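## Task

From the laundry pile, take out the red tank top and set it on the table half that belongs to the left arm, away from every other garment. All other garments must stay on the half that holds the pile. No piece may end up on the floor or draped over a table edge. Dropping or tossing clothes is allowed. The result only counts if it holds without the robot supporting anything. At the end, open the grippers and pull the arms away.

## Robot and tools

Robot: two arms, left_arm and right_arm, each ending in a parallel two-finger gripper. World frame: origin on the tabletop midway between the arms, +x out over the table, +z up, and left_arm sits on the +y side. So the left arm's half of the table is the +y half; the arm names do not refer to image sides. Gripper frame: fingers point along the gripper's +z, and they open and close along its y axis. The reported end_effector_position is the point between the finger pads, roughly 1 cm short of the tips.

Row format (used by execute_actions rows and by move target): exactly 14 numbers, each within [-1, 1], one flat list covering both arms: left_arm dx, dy, dz, rx, ry, rz, opening, then right_arm dx, dy, dz, rx, ry, rz, opening. Send all 14 even if one arm should stay still. dx..rz are offsets, not poses, expressed in that gripper's own axes, counted from the gripper pose printed in the most recent result that shows it (before any such result in a scene, and for a second call in the same reply, from where the gripper actually is when the call begins). Scale: 1.0 equals 0.6 m of translation or 180 degrees of rotation; rx, ry, rz form a single rotation vector. Opening is absolute, not an offset: +1 is fully open (0.094 m), -1 closed. Zero offsets are not a hold; they pull the arm back to the reference pose.

execute_actions takes {"actions": [...]} with at most one entry. Empty list: just report state. An action: {"rows": [[14 numbers], ...], "steps": n}, n up to 15, each step 1/30 s, default 15; one row per step, the final row reused for remaining steps. Every row is measured from the same reference pose, not chained. A wait: {"steps": n} up to 300, counted from the previous result. Optional "pictures": true/false. A refused call moves nothing.

move takes "target" (one 14-number row as above) and optional "speed" in m/s, 0.002 to 0.5, default 0.25 (rotation capped at twice that in rad/s). Both grippers travel straight-line paths that finish together, lasting 0.5 to 10 s; anything longer is cut at 10 s. Openings are sent at the start. Paths ignore obstacles and the other arm. Faster moves and targets set deeper past a contact hit and press harder.

wait takes "seconds", 0 to 10, and sends nothing new. zoom_image takes "camera" (cam_high, cam_left_wrist or cam_right_wrist) and "region" [x0, y0, x1, y1] in image pixels, origin top-left, at most 504 by 504. finished_scene takes "scene" (1 or 2) and ends it permanently, reporting success; call it only once the garment rests in place and the grippers are open and clear.

Motion limits: each control step, the commanded pose is clamped to within 70 mm and 16 degrees of the measured pose, then damped inverse kinematics drives the joints, favouring position over orientation. A big offset may need several actions; after an action the arm only continues to its last clamped pose. Arms usually finish a centimetre or more low; to hold one in place, send the correction back to its desired pose in the first call of a reply and zeros afterwards, aiming higher if it still sags. Elbows stop just short of straight, and grippers can overshoot speed near full reach.

Gripping: grip_measured reports finger opening on the same scale as the command. To hold cloth, command an opening below grip_measured (about 0.03 lower grips firmly). Thin cloth gets less grip force. Readings may be off by about 1 mm.

Results: a state line per arm with position in metres and quaternion wxyz in the world frame (less accurate at long reach); a Hand target line for the pose being driven toward; HELD marking steps where part of a row was not sent; pose unreachable when a clearance check altered or blocked an arm's command; grip_measured; joint positions (last value is opening in metres). A move adds a move: line giving the ending (done, off_target, moving, held, fault) and limits (paced means the pose was clipped; held means some steps were blocked, after which the arm can jump faster), plus each gripper's distance from target. FAULT lines mean an arm was stopped. MOTOR HOT warns from 75 °C; at 90 °C that arm halts for 10 s, and at 100 °C it goes limp and falls, so do not hold loads longer than needed.

Cameras: cam_high (fixed overhead view) and the two wrist cameras, all 504x504, with calibration given in the session; pictures arrive with results.

Avoid: letting the arms collide or push on each other, slamming into the table, knocking garments off the table or leaving them hanging over an edge, and moving pile items onto the left half. The simulation keeps running between calls, so keep replies short while an arm is loaded.

Each tool is called after ">>>" as a command line: name --argument value for each argument, lists and objects as JSON in quotes; but a table of rows of numbers goes row by row, as --pt "numbers of a row", without its own name.

## Session

I'll start by looking at the current state of the scene.

>>> execute_actions --actions '[]'

Scene clock: 0.00 s of 6000.00 s.
left_arm: end_effector_position=(+0.3861, +0.2844, +0.4023) grip_measured=+1.000 end_effector_quat_wxyz=(+0.702, -0.015, +0.712, +0.008) | right_arm: end_effector_position=(+0.3745, -0.3190, +0.4145) grip_measured=+1.000 end_effector_quat_wxyz=(+0.714, +0.013, +0.699, -0.017)
Joint positions: left_arm=[-0.012  1.048  1.042 -0.009  0.004 -0.011  0.094] | right_arm=[ 0.001  1.055  1.059  0.017  0.    -0.005  0.094]
Joint velocities: left_arm=[ 0.002 -0.007 -0.007  0.022  0.007  0.007  0.   ] | right_arm=[-0.002 -0.002  0.002 -0.022 -0.007  0.007  0.   ]
Motor temperatures (°C, as the motors report them): left_arm=[25 27 26 24 27 26] | right_arm=[26 26 24 25 25 28]
Hand target (left_arm): +0.382, +0.284, +0.418; +0.716, -0.016, +0.698, +0.007
Hand target (right_arm): +0.372, -0.319, +0.421; +0.719, +0.013, +0.695, -0.018

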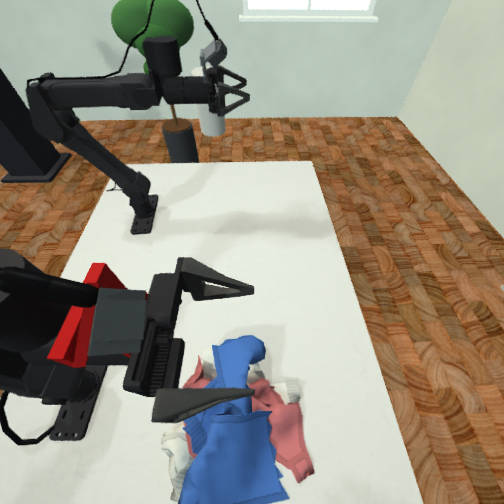

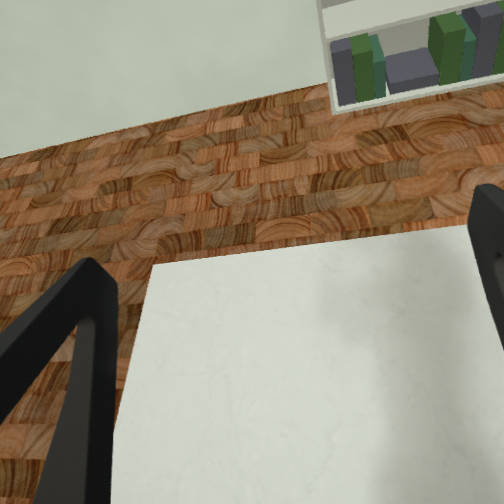

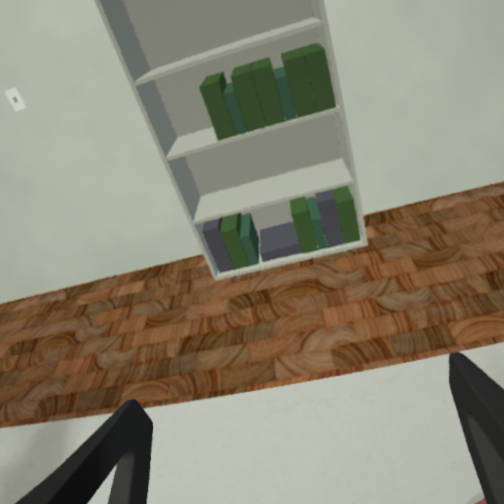

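>>> zoom_image --camera "cam_high" --region '[120, 300, 380, 504]'

Region (120, 300, 380, 504) of cam_high's 504x504 image, scaled by 1.938, with more detail than that image has; it fills the top 395 rows of this view, and the rest is white.

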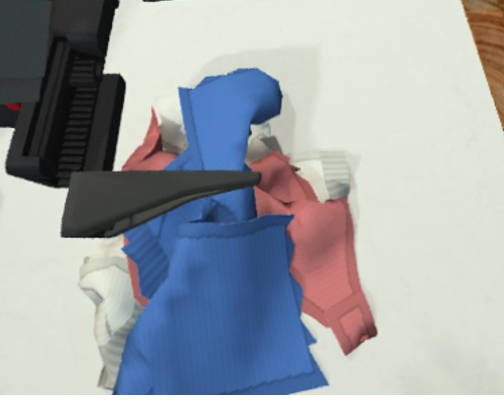

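>>> move --target '[0, 0, 0, 0, 0, 0, 1, 0.40, -0.268, 0.175, 0, 0.5, 0, 1]' --speed 0.3

Scene clock: 41.07 s of 6000.00 s.
left_arm: end_effector_position=(+0.3861, +0.2844, +0.4015) grip_measured=+1.000 end_effector_quat_wxyz=(+0.701, -0.015, +0.713, +0.008) | right_arm: end_effector_position=(+0.4772, -0.4806, +0.1627) grip_measured=+1.000 end_effector_quat_wxyz=(+0.132, +0.020, +0.990, -0.039)
Joint positions: left_arm=[-0.012  1.048  1.042 -0.013  0.004 -0.011  0.094] | right_arm=[-0.312  2.468  2.717 -1.543 -0.013 -0.315  0.094]
Joint velocities: left_arm=[-0.007  0.002  0.002 -0.022 -0.022 -0.022  0.   ] | right_arm=[-0.002 -0.007 -0.002  0.022  0.022 -0.037  0.   ]
Motor temperatures (°C, as the motors report them): left_arm=[25 27 28 30 27 26] | right_arm=[26 27 27 31 25 28]
Hand target (left_arm): +0.386, +0.284, +0.402; +0.702, -0.015, +0.712, +0.008
Hand target (right_arm): +0.476, -0.486, +0.167; +0.136, +0.020, +0.989, -0.047
Off the commanded pose (left_arm): 0.001 m, 0 deg.
Off the commanded pose (right_arm): 0.016 m, 15 deg.
joint sent to its limit (right arm) — the command would take joint 4 (wrist pitch) past its lower limit, so that joint was sent only as far as its limit.
After step 90, 34.87 s passed at rest.
move: off_target (right_arm)
camera_calibration (this result's frames):
cam_left_wrist: T_world_to_cam=[[0.0215381, -0.967665, -0.251316, 0.367233], [-0.802843, 0.133063, -0.581151, 0.508399], [0.595801, 0.214284, -0.774018, 0.109842], [0, 0, 0, 1]] pos_world=[0.334812, 0.264172, 0.472768]
cam_right_wrist: T_world_to_cam=[[-0.304115, -0.950303, -0.0666259, -0.295833], [-0.915829, 0.272397, 0.295054, 0.570059], [-0.262242, 0.150748, -0.953155, 0.467505], [0, 0, 0, 1]] pos_world=[0.554709, -0.506889, 0.257696]

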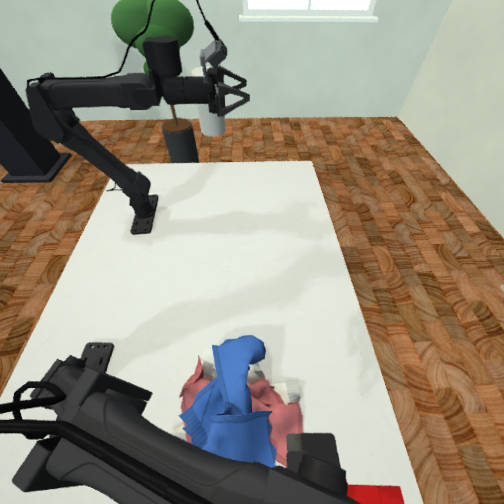

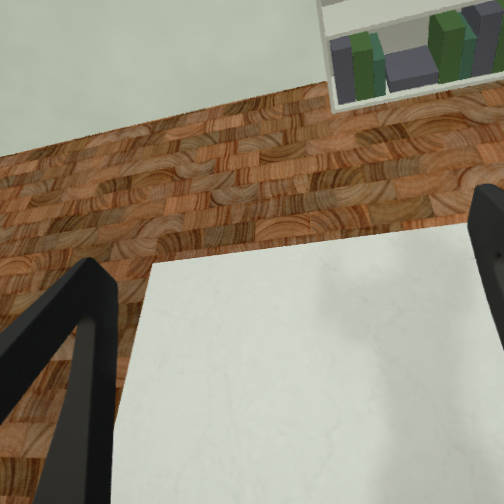

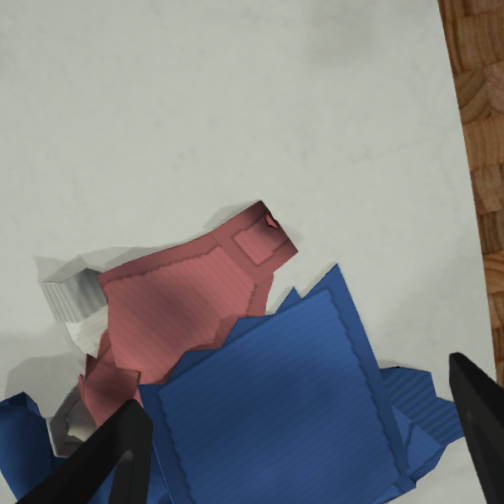

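>>> zoom_image --camera "cam_right_wrist" --region '[150, 150, 350, 350]'

Region (150, 150, 350, 350) of cam_right_wrist's 504x504 image, scaled by 2.520, with more detail than that image has.

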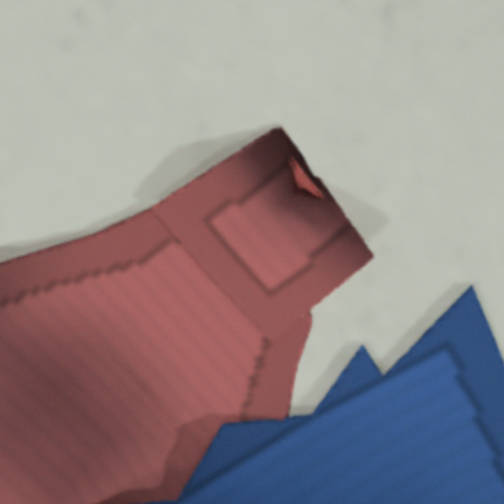

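>>> move --target '[0, 0, 0, 0, 0, 0, 1, 0.0345, 0.0215, 0.2187, 0, 0, 0, 0.28]' --speed 0.15

Scene clock: 93.23 s of 6000.00 s.
left_arm: end_effector_position=(+0.3861, +0.2844, +0.4006) grip_measured=+1.000 end_effector_quat_wxyz=(+0.699, -0.015, +0.715, +0.008) | right_arm: end_effector_position=(+0.4868, -0.4802, +0.0275) grip_measured=+0.282 end_effector_quat_wxyz=(+0.125, +0.020, +0.991, -0.037)
Joint positions: left_arm=[-0.012  1.048  1.042 -0.016  0.004 -0.011  0.094] | right_arm=[-0.304  2.383  2.013 -0.94  -0.011 -0.306  0.06 ]
Joint velocities: left_arm=[ 0.002  0.002  0.002 -0.037 -0.022 -0.051  0.   ] | right_arm=[-0.002  0.007  0.002  0.051 -0.051  0.037  0.001]
Motor temperatures (°C, as the motors report them): left_arm=[25 27 28 32 27 26] | right_arm=[26 34 27 28 25 28]
Hand target (left_arm): +0.386, +0.284, +0.401; +0.701, -0.015, +0.713, +0.008
Hand target (right_arm): +0.490, -0.477, +0.030; +0.132, +0.020, +0.990, -0.039
Off the commanded pose (left_arm): 0.001 m, 0 deg.
Off the commanded pose (right_arm): 0.006 m, 1 deg.
After step 90, 47.60 s passed at rest.
move: done
camera_calibration (this result's frames):
cam_left_wrist: T_world_to_cam=[[0.0206759, -0.967697, -0.251266, 0.36734], [-0.804832, 0.13299, -0.57841, 0.50758], [0.593142, 0.214186, -0.776084, 0.111075], [0, 0, 0, 1]] pos_world=[0.335039, 0.26418, 0.472093]
cam_right_wrist: T_world_to_cam=[[-0.306263, -0.949505, -0.068137, -0.300052], [-0.911112, 0.271635, 0.309982, 0.615561], [-0.275821, 0.157016, -0.948298, 0.350649], [0, 0, 0, 1]] pos_world=[0.565666, -0.507167, 0.121263]

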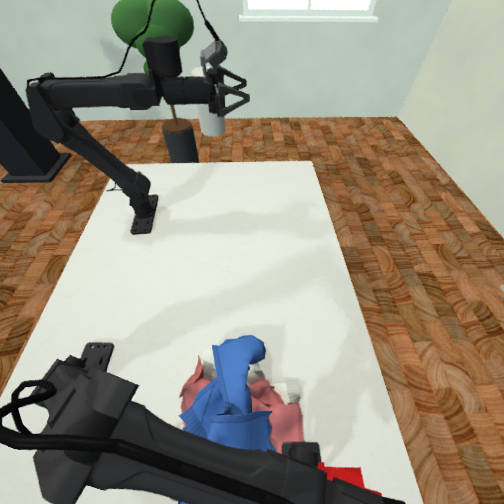

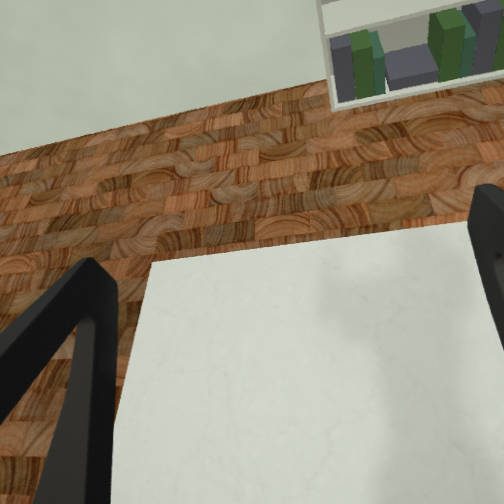

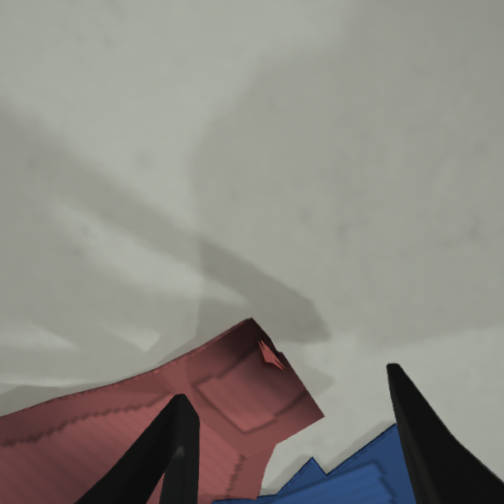

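>>> move --target '[0, 0, 0, 0, 0, 0, 1, 0.004, 0.002, 0.028, 0, 0, 0, 0.28]' --speed 0.05

>>> move --target '[0, 0, 0, 0, 0, 0, 1, 0, 0, 0, 0, 0, 0, -1]' --speed 0.05

Scene clock: 113.33 s of 6000.00 s.
left_arm: end_effector_position=(+0.3861, +0.2844, +0.3998) grip_measured=+1.000 end_effector_quat_wxyz=(+0.698, -0.016, +0.716, +0.008) | right_arm: end_effector_position=(+0.4883, -0.4808, +0.0221) grip_measured=+0.282 end_effector_quat_wxyz=(+0.130, +0.020, +0.991, -0.038)
Joint positions: left_arm=[-0.012  1.048  1.042 -0.02   0.004 -0.011  0.094] | right_arm=[-0.304  2.383  1.989 -0.905 -0.011 -0.306  0.06 ]
Joint velocities: left_arm=[ 0.002  0.002 -0.002  0.051  0.007 -0.022  0.   ] | right_arm=[ 0.007 -0.012  0.002  0.037 -0.095  0.022  0.   ]
Motor temperatures (°C, as the motors report them): left_arm=[25 27 28 33 27 26] | right_arm=[26 35 27 28 25 28]
Hand target (left_arm): +0.386, +0.284, +0.401; +0.699, -0.015, +0.715, +0.008
Hand target (right_arm): +0.488, -0.480, +0.011; +0.125, +0.020, +0.991, -0.037
Off the commanded pose (left_arm): 0.001 m, 0 deg.
Off the commanded pose (right_arm): 0.012 m, 1 deg.
After step 90, 16.40 s passed at rest.
move: off_target (right_arm)
camera_calibration (this result's frames):
cam_left_wrist: T_world_to_cam=[[0.0198139, -0.967729, -0.251213, 0.367446], [-0.806812, 0.132917, -0.575662, 0.506756], [0.590476, 0.214088, -0.778142, 0.112304], [0, 0, 0, 1]] pos_world=[0.335264, 0.264189, 0.471417]
cam_right_wrist: T_world_to_cam=[[-0.305606, -0.949744, -0.0677565, -0.300925], [-0.914066, 0.272709, 0.30019, 0.620935], [-0.266626, 0.153674, -0.95147, 0.339979], [0, 0, 0, 1]] pos_world=[0.566259, -0.507382, 0.116692]

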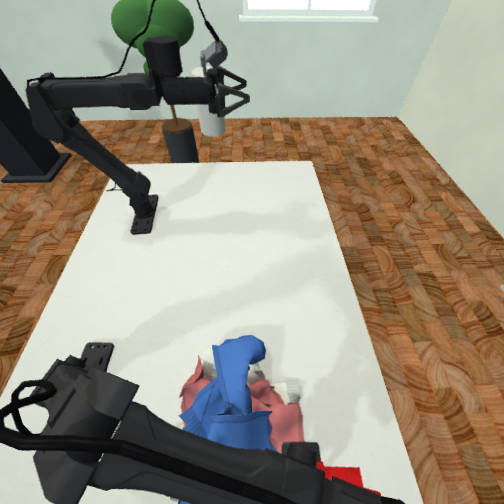

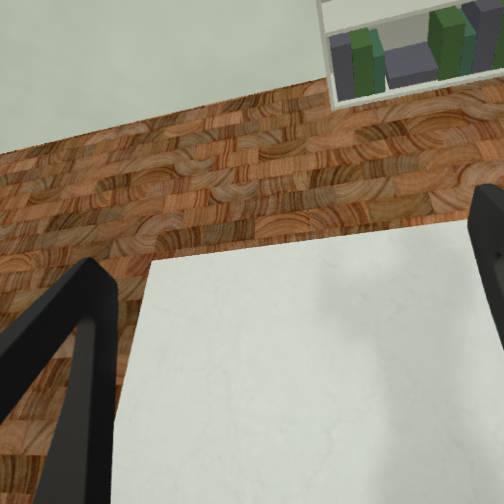

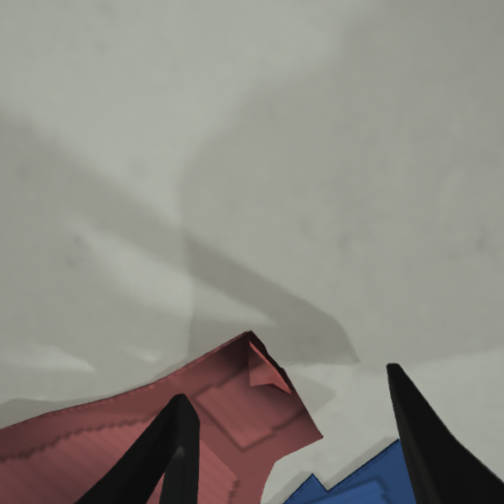

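Scene clock: 113.83 s of 6000.00 s.
left_arm: end_effector_position=(+0.3860, +0.2844, +0.3989) grip_measured=+1.000 end_effector_quat_wxyz=(+0.697, -0.016, +0.717, +0.008) | right_arm: end_effector_position=(+0.4883, -0.4808, +0.0221) grip_measured=-0.995 end_effector_quat_wxyz=(+0.130, +0.020, +0.991, -0.038)
Joint positions: left_arm=[-0.012  1.048  1.042 -0.023  0.004 -0.011  0.094] | right_arm=[-0.304  2.383  1.989 -0.905 -0.011 -0.306  0.   ]
Joint velocities: left_arm=[ 0.007 -0.007 -0.007 -0.022 -0.066  0.007  0.   ] | right_arm=[ 0.012 -0.007 -0.002  0.007 -0.007 -0.007 -0.001]
Motor temperatures (°C, as the motors report them): left_arm=[25 27 28 33 27 26] | right_arm=[26 35 27 28 25 28]
Hand target (left_arm): +0.386, +0.284, +0.400; +0.698, -0.016, +0.716, +0.008
Hand target (right_arm): +0.488, -0.481, +0.022; +0.130, +0.020, +0.991, -0.038
Off the commanded pose (left_arm): 0.001 m, 0 deg.
Off the commanded pose (right_arm): 0.000 m, 0 deg.
move: done
camera_calibration (this result's frames):
cam_left_wrist: T_world_to_cam=[[0.0189521, -0.967761, -0.251158, 0.367551], [-0.808783, 0.132845, -0.572907, 0.505929], [0.587802, 0.21399, -0.78019, 0.113532], [0, 0, 0, 1]] pos_world=[0.335486, 0.264197, 0.47074]
cam_right_wrist: T_world_to_cam=[[-0.305606, -0.949744, -0.0677565, -0.300925], [-0.914066, 0.272709, 0.30019, 0.620935], [-0.266626, 0.153674, -0.95147, 0.339979], [0, 0, 0, 1]] pos_world=[0.566259, -0.507382, 0.116692]

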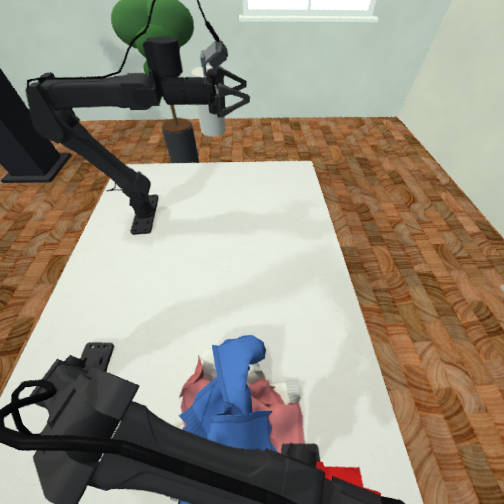

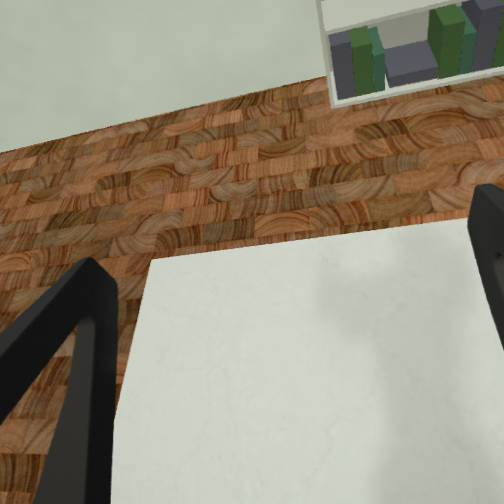

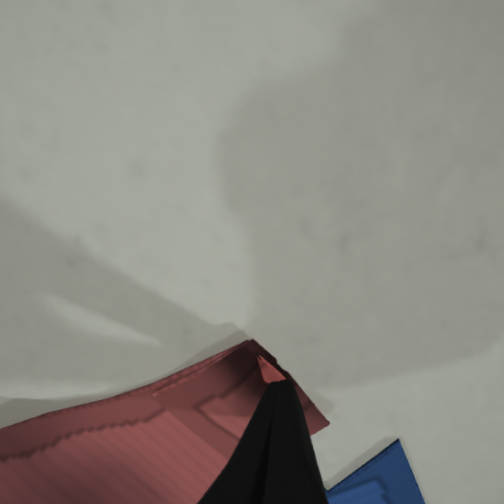

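>>> move --target '[0, 0, 0, 0, 0, 0, 1, -0.034, -0.009, -0.13, 0, 0, 0, -1]' --speed 0.08

Scene clock: 120.83 s of 6000.00 s.
left_arm: end_effector_position=(+0.3860, +0.2844, +0.3981) grip_measured=+1.000 end_effector_quat_wxyz=(+0.696, -0.016, +0.718, +0.008) | right_arm: end_effector_position=(+0.4869, -0.4803, +0.0991) grip_measured=-0.995 end_effector_quat_wxyz=(+0.127, +0.020, +0.991, -0.037)
Joint positions: left_arm=[-0.012  1.048  1.042 -0.027  0.004 -0.011  0.094] | right_arm=[-0.304  2.383  2.297 -1.219 -0.011 -0.306  0.   ]
Joint velocities: left_arm=[-0.007  0.002  0.012  0.022 -0.007  0.051  0.   ] | right_arm=[-0.012 -0.002 -0.022 -0.066  0.022  0.022 -0.   ]
Motor temperatures (°C, as the motors report them): left_arm=[25 27 28 33 27 26] | right_arm=[26 36 27 28 25 28]
Hand target (left_arm): +0.386, +0.284, +0.399; +0.697, -0.016, +0.717, +0.008
Hand target (right_arm): +0.489, -0.481, +0.103; +0.130, +0.020, +0.991, -0.038
Off the commanded pose (left_arm): 0.001 m, 0 deg.
Off the commanded pose (right_arm): 0.004 m, 0 deg.
After step 90, 2.37 s passed at rest.
move: done
camera_calibration (this result's frames):
cam_left_wrist: T_world_to_cam=[[0.0180905, -0.967792, -0.251099, 0.367655], [-0.810743, 0.132773, -0.570146, 0.505097], [0.585122, 0.213891, -0.782229, 0.114756], [0, 0, 0, 1]] pos_world=[0.335707, 0.264205, 0.470062]
cam_right_wrist: T_world_to_cam=[[-0.305995, -0.949603, -0.0679828, -0.295377], [-0.912327, 0.272077, 0.305996, 0.594734], [-0.272078, 0.155656, -0.949602, 0.416173], [0, 0, 0, 1]] pos_world=[0.565439, -0.507084, 0.193132]

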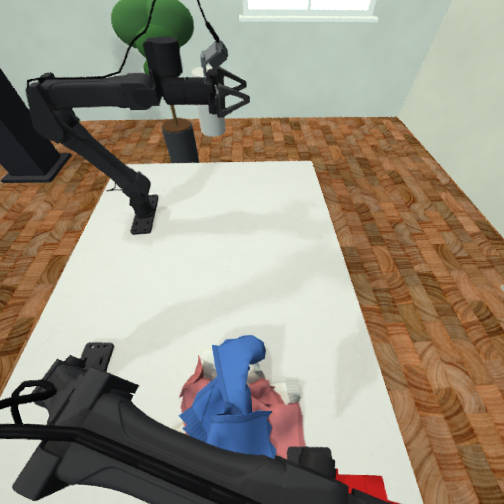

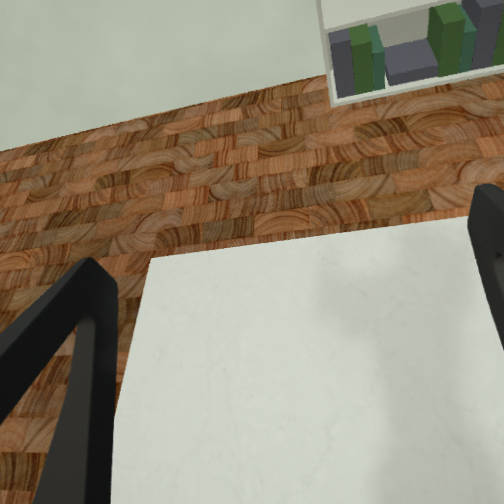

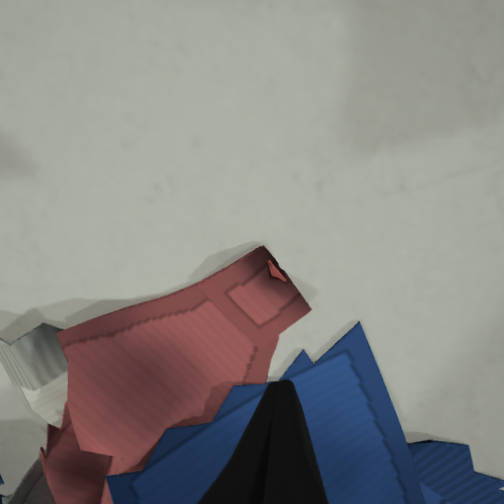

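>>> move --target '[0, 0, 0, 0, 0, 0, 1, 0.131, 0.10, -0.3535, 0, 0.08, 0, 1]' --speed 0.3

Scene clock: 137.17 s of 6000.00 s.
left_arm: end_effector_position=(+0.3860, +0.2844, +0.3972) grip_measured=+1.000 end_effector_quat_wxyz=(+0.694, -0.016, +0.719, +0.008) | right_arm: end_effector_position=(+0.3674, -0.4033, +0.2868) grip_measured=+1.000 end_effector_quat_wxyz=(+0.181, +0.018, +0.981, -0.069)
Joint positions: left_arm=[-0.012  1.048  1.042 -0.03   0.004 -0.011  0.094] | right_arm=[-0.193  1.828  2.19  -1.546  0.056 -0.212  0.094]
Joint velocities: left_arm=[-0.002  0.007 -0.002  0.007 -0.066 -0.022  0.   ] | right_arm=[ 0.012  0.007 -0.022 -0.081 -0.051 -0.022  0.   ]
Motor temperatures (°C, as the motors report them): left_arm=[25 27 28 33 27 26] | right_arm=[26 35 28 28 25 28]
Hand target (left_arm): +0.386, +0.284, +0.398; +0.696, -0.016, +0.718, +0.008
Hand target (right_arm): +0.365, -0.402, +0.284; +0.173, +0.019, +0.982, -0.071
Off the commanded pose (left_arm): 0.001 m, 0 deg.
Off the commanded pose (right_arm): 0.010 m, 21 deg; orientation clipped at the last step of the last action.
joint sent to its limit (right arm) — the command would take joint 4 (wrist pitch) past its lower limit, so that joint was sent only as far as its limit.
After step 90, 11.97 s passed at rest.
move: off_target (right_arm); limits=paced
camera_calibration (this result's frames):
cam_left_wrist: T_world_to_cam=[[0.0172291, -0.967824, -0.251037, 0.367757], [-0.812695, 0.132701, -0.567378, 0.504261], [0.582435, 0.213792, -0.784259, 0.115978], [0, 0, 0, 1]] pos_world=[0.335925, 0.264213, 0.469384]
cam_right_wrist: T_world_to_cam=[[-0.299558, -0.953381, -0.0364771, -0.259079], [-0.939271, 0.287983, 0.186641, 0.457835], [-0.167435, 0.0901717, -0.981751, 0.494263], [0, 0, 0, 1]] pos_world=[0.435179, -0.423419, 0.390342]

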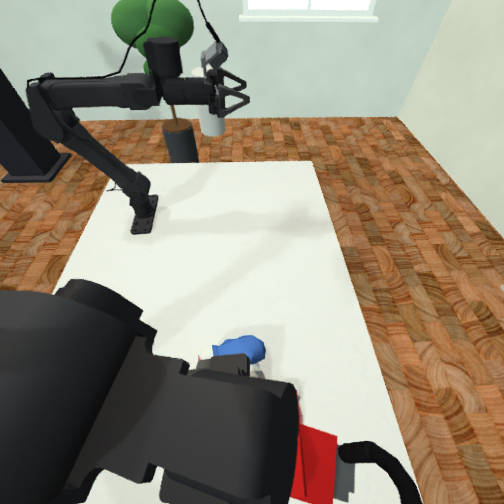

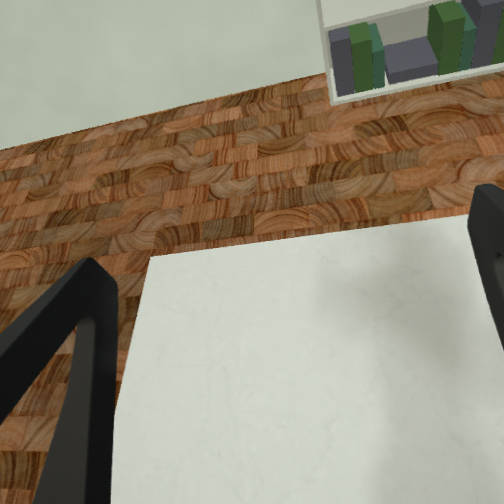

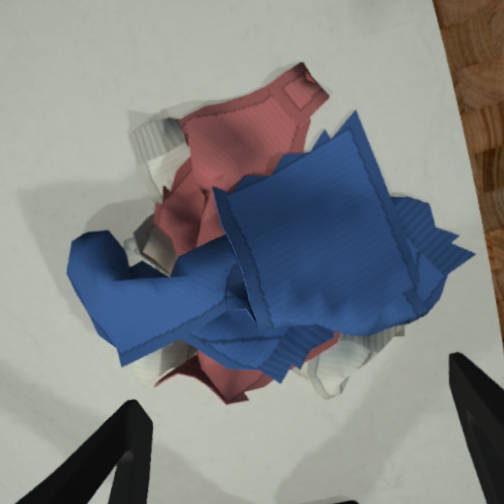

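>>> zoom_image --camera "cam_right_wrist" --region '[130, 310, 330, 430]'

Region (130, 310, 330, 430) of cam_right_wrist's 504x504 image, scaled by 2.520, with more detail than that image has; it fills the top 302 rows of this view, and the rest is white.

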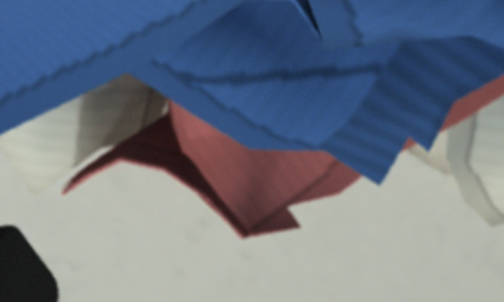

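>>> move --target '[0, 0, 0, 0, 0, 0, 1, 0.1225, 0.077, 0.333, 0, 0.1, 0, 0.3]' --speed 0.2

Scene clock: 187.10 s of 6000.00 s.
left_arm: end_effector_position=(+0.3860, +0.2844, +0.3964) grip_measured=+1.000 end_effector_quat_wxyz=(+0.693, -0.016, +0.720, +0.008) | right_arm: end_effector_position=(+0.3640, -0.3841, +0.0676) grip_measured=+0.301 end_effector_quat_wxyz=(+0.016, +0.028, +0.998, -0.057)
Joint positions: left_arm=[-0.012  1.048  1.042 -0.033  0.004 -0.011  0.094] | right_arm=[-0.121  1.964  1.534 -1.092  0.109 -0.112  0.061]
Joint velocities: left_arm=[ 0.007 -0.007 -0.002  0.051  0.007 -0.022  0.   ] | right_arm=[-0.007 -0.002  0.002 -0.007  0.007  0.007  0.   ]
Motor temperatures (°C, as the motors report them): left_arm=[25 27 28 35 27 26] | right_arm=[26 32 26 28 25 28]
Hand target (left_arm): +0.386, +0.284, +0.397; +0.695, -0.016, +0.719, +0.008
Hand target (right_arm): +0.369, -0.384, +0.068; +0.025, +0.028, +0.997, -0.064
Off the commanded pose (left_arm): 0.001 m, 0 deg.
Off the commanded pose (right_arm): 0.008 m, 1 deg.
After step 90, 45.30 s passed at rest.
move: done
camera_calibration (this result's frames):
cam_left_wrist: T_world_to_cam=[[0.0163679, -0.967856, -0.250973, 0.367858], [-0.814637, 0.132629, -0.564603, 0.503421], [0.57974, 0.213693, -0.78628, 0.117197], [0, 0, 0, 1]] pos_world=[0.33614, 0.264221, 0.468705]
cam_right_wrist: T_world_to_cam=[[-0.335955, -0.941238, 0.0347286, -0.23666], [-0.815484, 0.309124, 0.489315, 0.432616], [-0.471297, 0.136067, -0.871416, 0.397595], [0, 0, 0, 1]] pos_world=[0.460669, -0.410584, 0.143004]

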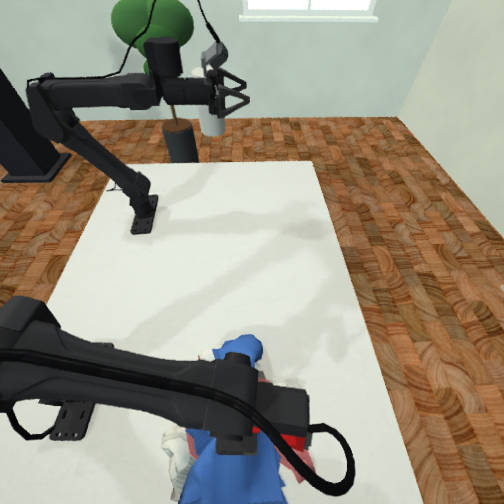

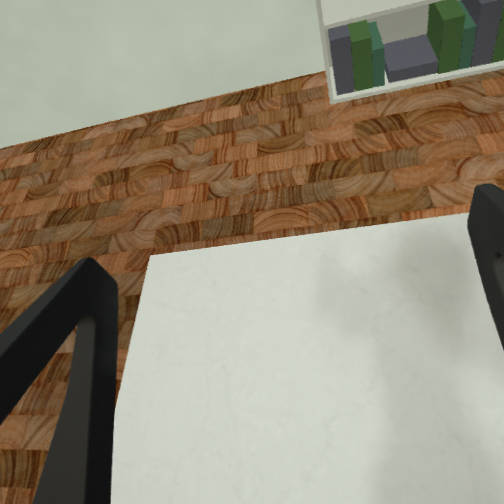

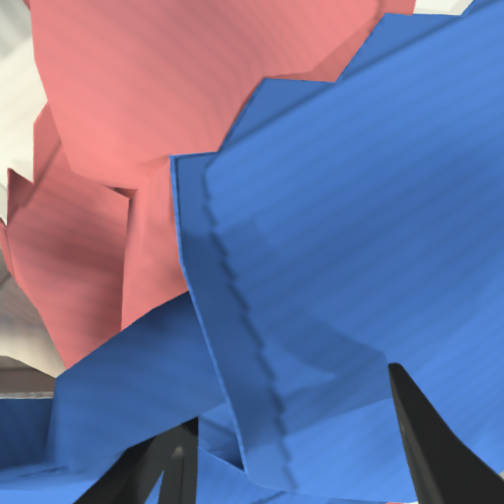

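>>> move --target '[0, 0, 0, 0, 0, 0, 1, 0.002, 0.017, 0.035, 0, 0, 0, 0.3]' --speed 0.05

>>> move --target '[0, 0, 0, 0, 0, 0, 1, 0, 0, 0, 0, 0, 0, -1]' --speed 0.05

Scene clock: 198.97 s of 6000.00 s.
left_arm: end_effector_position=(+0.3859, +0.2844, +0.3955) grip_measured=+1.000 end_effector_quat_wxyz=(+0.692, -0.016, +0.722, +0.008) | right_arm: end_effector_position=(+0.3631, -0.3796, +0.0534) grip_measured=+0.301 end_effector_quat_wxyz=(+0.020, +0.029, +0.998, -0.057)
Joint positions: left_arm=[-0.012  1.048  1.042 -0.037  0.004 -0.011  0.094] | right_arm=[-0.109  1.964  1.476 -1.029  0.109 -0.099  0.061]
Joint velocities: left_arm=[-0.012 -0.002 -0.007 -0.051 -0.022  0.022  0.   ] | right_arm=[-0.002 -0.007  0.007  0.022 -0.051  0.037 -0.002]
Motor temperatures (°C, as the motors report them): left_arm=[25 27 28 35 27 26] | right_arm=[26 32 27 28 25 28]
Hand target (left_arm): +0.386, +0.284, +0.396; +0.693, -0.016, +0.720, +0.008
Hand target (right_arm): +0.363, -0.376, +0.046; +0.016, +0.028, +0.998, -0.057
Off the commanded pose (left_arm): 0.001 m, 0 deg.
Off the commanded pose (right_arm): 0.009 m, 0 deg.
After step 90, 7.97 s passed at rest.
move: done
camera_calibration (this result's frames):
cam_left_wrist: T_world_to_cam=[[0.015507, -0.967887, -0.250905, 0.367958], [-0.816569, 0.132558, -0.561821, 0.502577], [0.577039, 0.213594, -0.788291, 0.118413], [0, 0, 0, 1]] pos_world=[0.336354, 0.264229, 0.468025]
cam_right_wrist: T_world_to_cam=[[-0.337919, -0.940592, 0.0331277, -0.231204], [-0.818383, 0.311033, 0.483226, 0.439583], [-0.464823, 0.13618, -0.874869, 0.382088], [0, 0, 0, 1]] pos_world=[0.459222, -0.406226, 0.129519]

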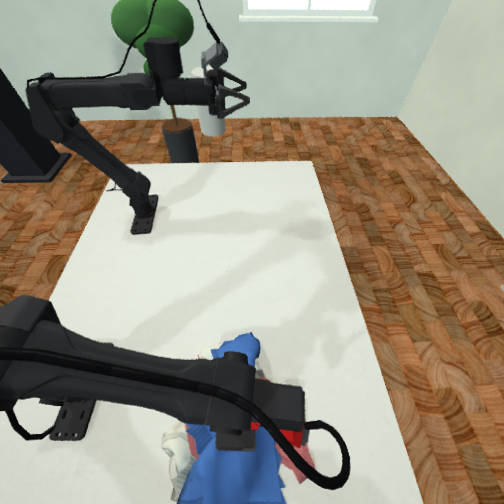

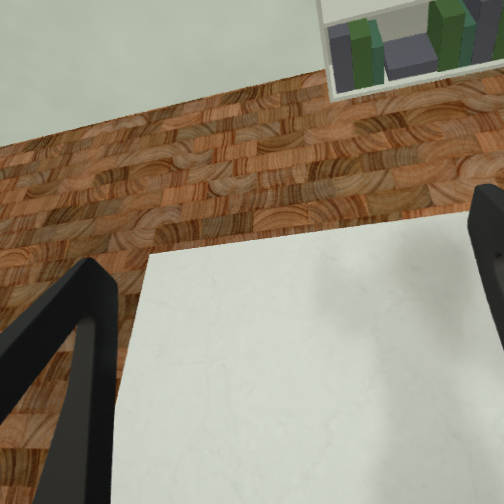

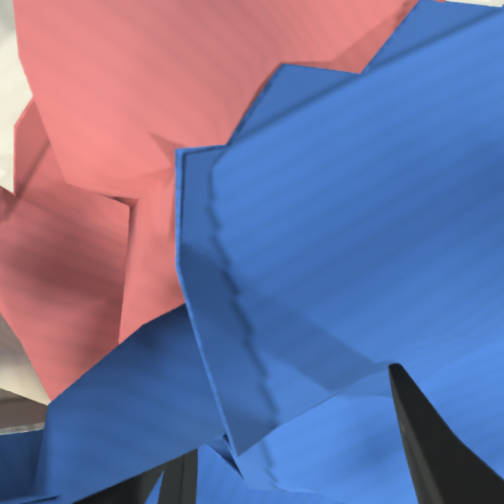

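Scene clock: 199.47 s of 6000.00 s.
left_arm: end_effector_position=(+0.3859, +0.2844, +0.3947) grip_measured=+1.000 end_effector_quat_wxyz=(+0.691, -0.016, +0.723, +0.008) | right_arm: end_effector_position=(+0.3631, -0.3796, +0.0534) grip_measured=-0.983 end_effector_quat_wxyz=(+0.020, +0.029, +0.998, -0.057)
Joint positions: left_arm=[-0.012  1.048  1.042 -0.04   0.004 -0.011  0.094] | right_arm=[-0.109  1.964  1.476 -1.029  0.109 -0.099  0.001]
Joint velocities: left_arm=[-0.012  0.002 -0.017  0.007 -0.081  0.022  0.   ] | right_arm=[ 0.007 -0.002 -0.007  0.037  0.007 -0.007 -0.   ]
Motor temperatures (°C, as the motors report them): left_arm=[25 27 28 35 27 26] | right_arm=[26 32 27 28 25 28]
Hand target (left_arm): +0.386, +0.284, +0.396; +0.692, -0.016, +0.722, +0.008
Hand target (right_arm): +0.363, -0.380, +0.053; +0.020, +0.029, +0.998, -0.057
Off the commanded pose (left_arm): 0.001 m, 0 deg.
Off the commanded pose (right_arm): 0.000 m, 0 deg.
move: done
camera_calibration (this result's frames):
cam_left_wrist: T_world_to_cam=[[0.0146462, -0.967919, -0.250835, 0.368056], [-0.818492, 0.132487, -0.559033, 0.501729], [0.574331, 0.213494, -0.790294, 0.119627], [0, 0, 0, 1]] pos_world=[0.336565, 0.264237, 0.467345]
cam_right_wrist: T_world_to_cam=[[-0.337919, -0.940592, 0.0331277, -0.231204], [-0.818383, 0.311033, 0.483226, 0.439583], [-0.464823, 0.13618, -0.874869, 0.382088], [0, 0, 0, 1]] pos_world=[0.459222, -0.406226, 0.129519]

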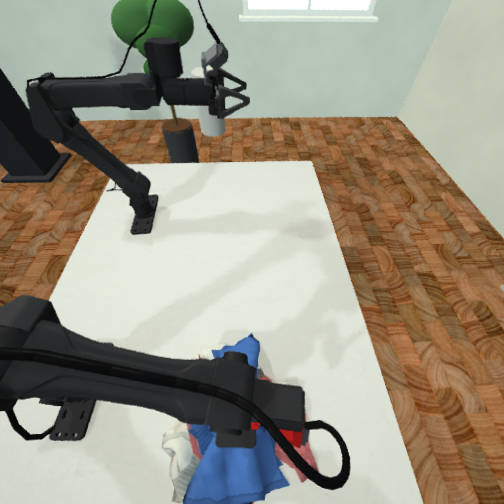

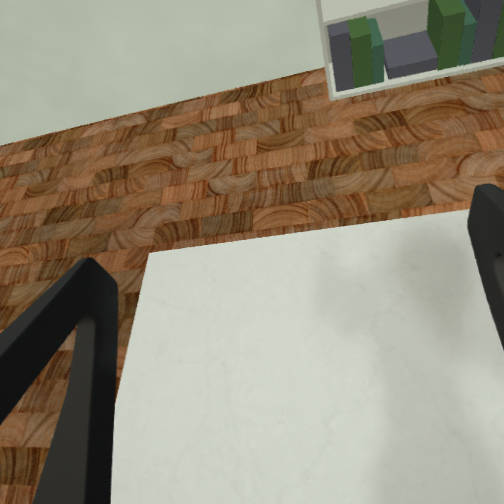

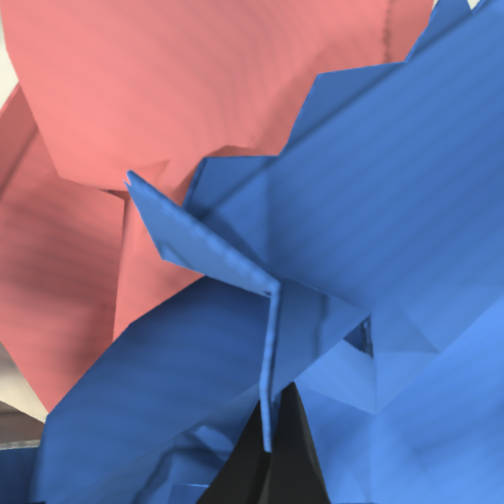

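>>> move --target '[0, 0, 0, 0, 0, 0, 1, -0.01, -0.055, -0.5, 0, 0, 0, -1]' --speed 0.12

Scene clock: 207.33 s of 6000.00 s.
left_arm: end_effector_position=(+0.3858, +0.2844, +0.3937) grip_measured=+1.000 end_effector_quat_wxyz=(+0.689, -0.016, +0.724, +0.008) | right_arm: end_effector_position=(+0.3657, -0.3800, +0.3440) grip_measured=-0.983 end_effector_quat_wxyz=(+0.264, +0.022, +0.960, -0.092)
Joint positions: left_arm=[-0.012  1.048  1.042 -0.044  0.004 -0.011  0.094] | right_arm=[-0.109  1.762  2.295 -1.547  0.109 -0.138  0.001]
Joint velocities: left_arm=[-0.012 -0.002 -0.012 -0.007  0.007 -0.081  0.   ] | right_arm=[-0.017 -0.017  0.017  0.037 -0.066  0.007 -0.001]
Motor temperatures (°C, as the motors report them): left_arm=[25 27 28 35 27 26] | right_arm=[26 33 27 28 25 28]
Hand target (left_arm): +0.386, +0.284, +0.395; +0.691, -0.016, +0.723, +0.008
Hand target (right_arm): +0.361, -0.379, +0.357; +0.280, +0.019, +0.955, -0.099
Off the commanded pose (left_arm): 0.001 m, 0 deg.
Off the commanded pose (right_arm): 0.015 m, 29 deg; orientation clipped at the last step of the last action.
joint sent to its limit (right arm) — the command would take joint 4 (wrist pitch) past its lower limit, so that joint was sent only as far as its limit.
After step 90, 1.97 s passed at rest.
move: off_target (right_arm); limits=paced
camera_calibration (this result's frames):
cam_left_wrist: T_world_to_cam=[[0.0136902, -0.967954, -0.250753, 0.368165], [-0.820617, 0.132409, -0.555927, 0.500781], [0.571314, 0.213383, -0.792507, 0.120972], [0, 0, 0, 1]] pos_world=[0.336796, 0.264245, 0.466588]
cam_right_wrist: T_world_to_cam=[[-0.299396, -0.953224, -0.0415594, -0.23354], [-0.954127, 0.299208, 0.010817, 0.509013], [0.00212388, 0.0428915, -0.999077, 0.474024], [0, 0, 0, 1]] pos_world=[0.414735, -0.395248, 0.458375]

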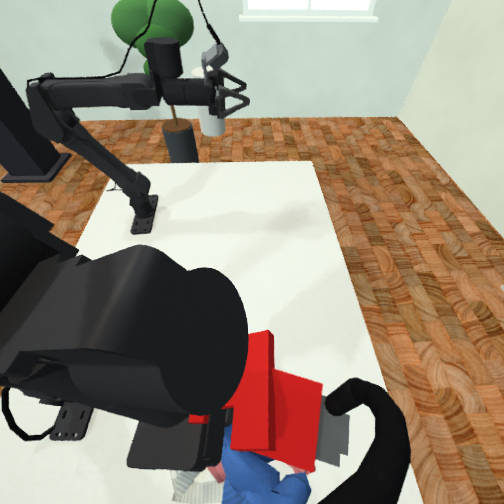

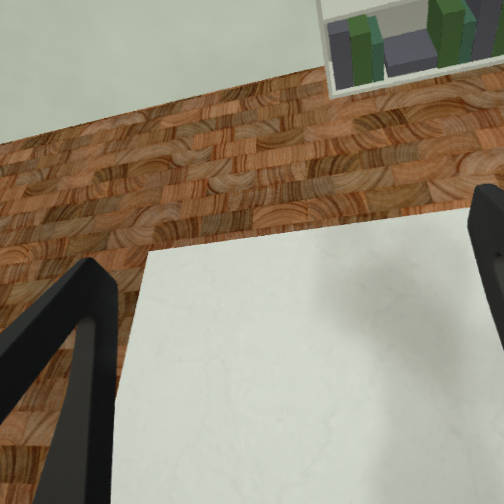

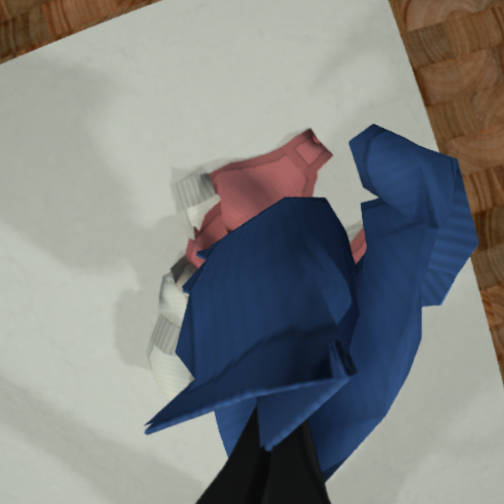

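>>> move --target '[0, 0, 0, 0, 0, 0, 1, -0.237, 0.363, 0.041, 0, 0, 0, -1]' --speed 0.15

Scene clock: 223.77 s of 6000.00 s.
left_arm: end_effector_position=(+0.3858, +0.2844, +0.3929) grip_measured=+1.000 end_effector_quat_wxyz=(+0.688, -0.016, +0.725, +0.008) | right_arm: end_effector_position=(+0.5157, -0.1683, +0.3478) grip_measured=-0.984 end_effector_quat_wxyz=(+0.430, -0.013, +0.902, -0.045)
Joint positions: left_arm=[-0.012  1.048  1.042 -0.048  0.004 -0.011  0.094] | right_arm=[ 0.407  2.267  2.852 -1.314  0.348  0.178  0.001]
Joint velocities: left_arm=[ 0.012  0.012 -0.007  0.022 -0.066  0.051  0.   ] | right_arm=[ 0.007  0.007  0.007 -0.022  0.066 -0.022  0.   ]
Motor temperatures (°C, as the motors report them): left_arm=[25 27 28 35 27 26] | right_arm=[26 33 27 29 25 28]
Hand target (left_arm): +0.386, +0.284, +0.394; +0.689, -0.016, +0.724, +0.008
Hand target (right_arm): +0.519, -0.169, +0.358; +0.447, -0.006, +0.893, -0.046
Off the commanded pose (left_arm): 0.001 m, 0 deg.
Off the commanded pose (right_arm): 0.013 m, 21 deg; orientation clipped at the last step of the last action.
elbow stopped short (right arm): the move would have taken joint 3 (elbow) straighter than the controller allows; a more bent joint 3 avoids this.
move: off_target (right_arm); limits=paced
camera_calibration (this result's frames):
cam_left_wrist: T_world_to_cam=[[0.01283, -0.967986, -0.250676, 0.368261], [-0.82252, 0.132339, -0.553125, 0.499924], [0.568592, 0.213282, -0.79449, 0.12218], [0, 0, 0, 1]] pos_world=[0.337002, 0.264253, 0.465906]
cam_right_wrist: T_world_to_cam=[[-0.14457, -0.974429, -0.172011, -0.0246994], [-0.932179, 0.192427, -0.306618, 0.669896], [0.331877, 0.116017, -0.936161, 0.288854], [0, 0, 0, 1]] pos_world=[0.525028, -0.186486, 0.471567]

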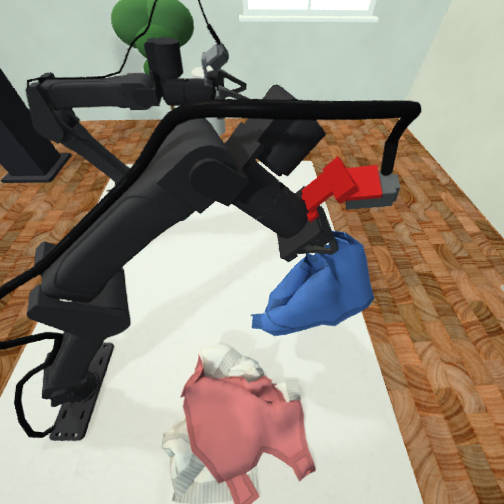

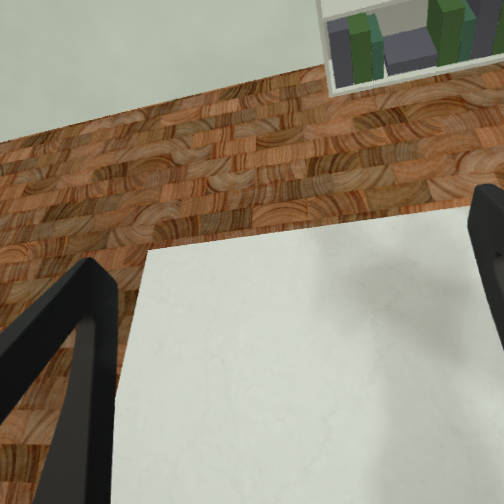

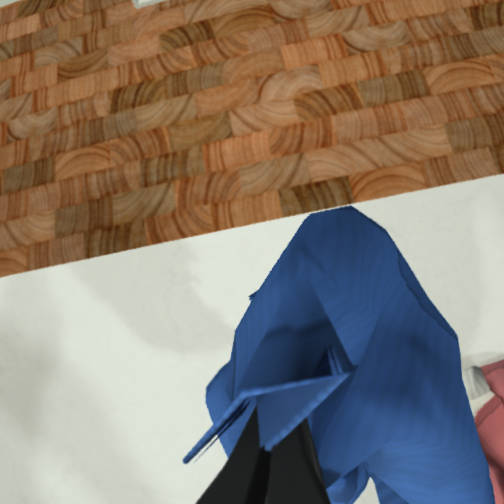

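>>> move --target '[0, 0, 0, 0, 0, 0, 1, 0.24, 0.009, 0.153, 0, 0, 0, -1]' --speed 0.15

Scene clock: 242.40 s of 6000.00 s.
left_arm: end_effector_position=(+0.3858, +0.2844, +0.3920) grip_measured=+1.000 end_effector_quat_wxyz=(+0.687, -0.016, +0.727, +0.007) | right_arm: end_effector_position=(+0.4937, -0.1766, +0.1662) grip_measured=-0.984 end_effector_quat_wxyz=(+0.415, -0.014, +0.908, -0.049)
Joint positions: left_arm=[-0.012  1.048  1.042 -0.051  0.004 -0.011  0.094] | right_arm=[ 0.407  1.855  1.451 -0.361  0.348  0.182  0.001]
Joint velocities: left_arm=[-0.017 -0.002  0.012  0.081  0.022  0.051  0.   ] | right_arm=[ 0.002 -0.002 -0.037  0.051  0.022  0.037  0.   ]
Motor temperatures (°C, as the motors report them): left_arm=[25 27 28 36 27 26] | right_arm=[26 34 28 31 25 28]
Hand target (left_arm): +0.386, +0.284, +0.393; +0.688, -0.016, +0.725, +0.008
Hand target (right_arm): +0.494, -0.178, +0.180; +0.430, -0.012, +0.902, -0.045
Off the commanded pose (left_arm): 0.001 m, 0 deg.
Off the commanded pose (right_arm): 0.013 m, 2 deg.
move: off_target (right_arm)
camera_calibration (this result's frames):
cam_left_wrist: T_world_to_cam=[[0.0119701, -0.968018, -0.250596, 0.368355], [-0.824413, 0.132269, -0.550317, 0.499063], [0.565863, 0.213182, -0.796463, 0.123385], [0, 0, 0, 1]] pos_world=[0.337206, 0.26426, 0.465223]
cam_right_wrist: T_world_to_cam=[[-0.152097, -0.975585, -0.158428, -0.0658848], [-0.941419, 0.191815, -0.277376, 0.594866], [0.300992, 0.106959, -0.947609, 0.142645], [0, 0, 0, 1]] pos_world=[0.507062, -0.193637, 0.289735]

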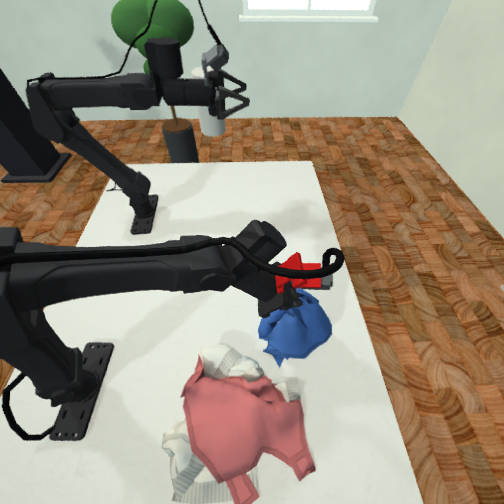

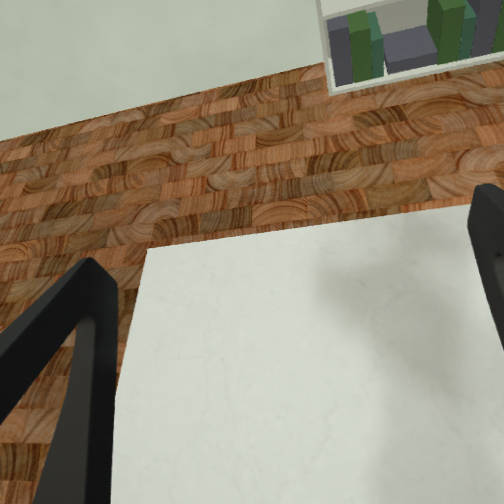

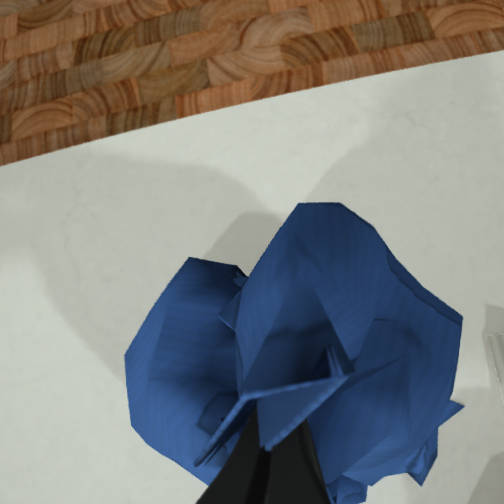

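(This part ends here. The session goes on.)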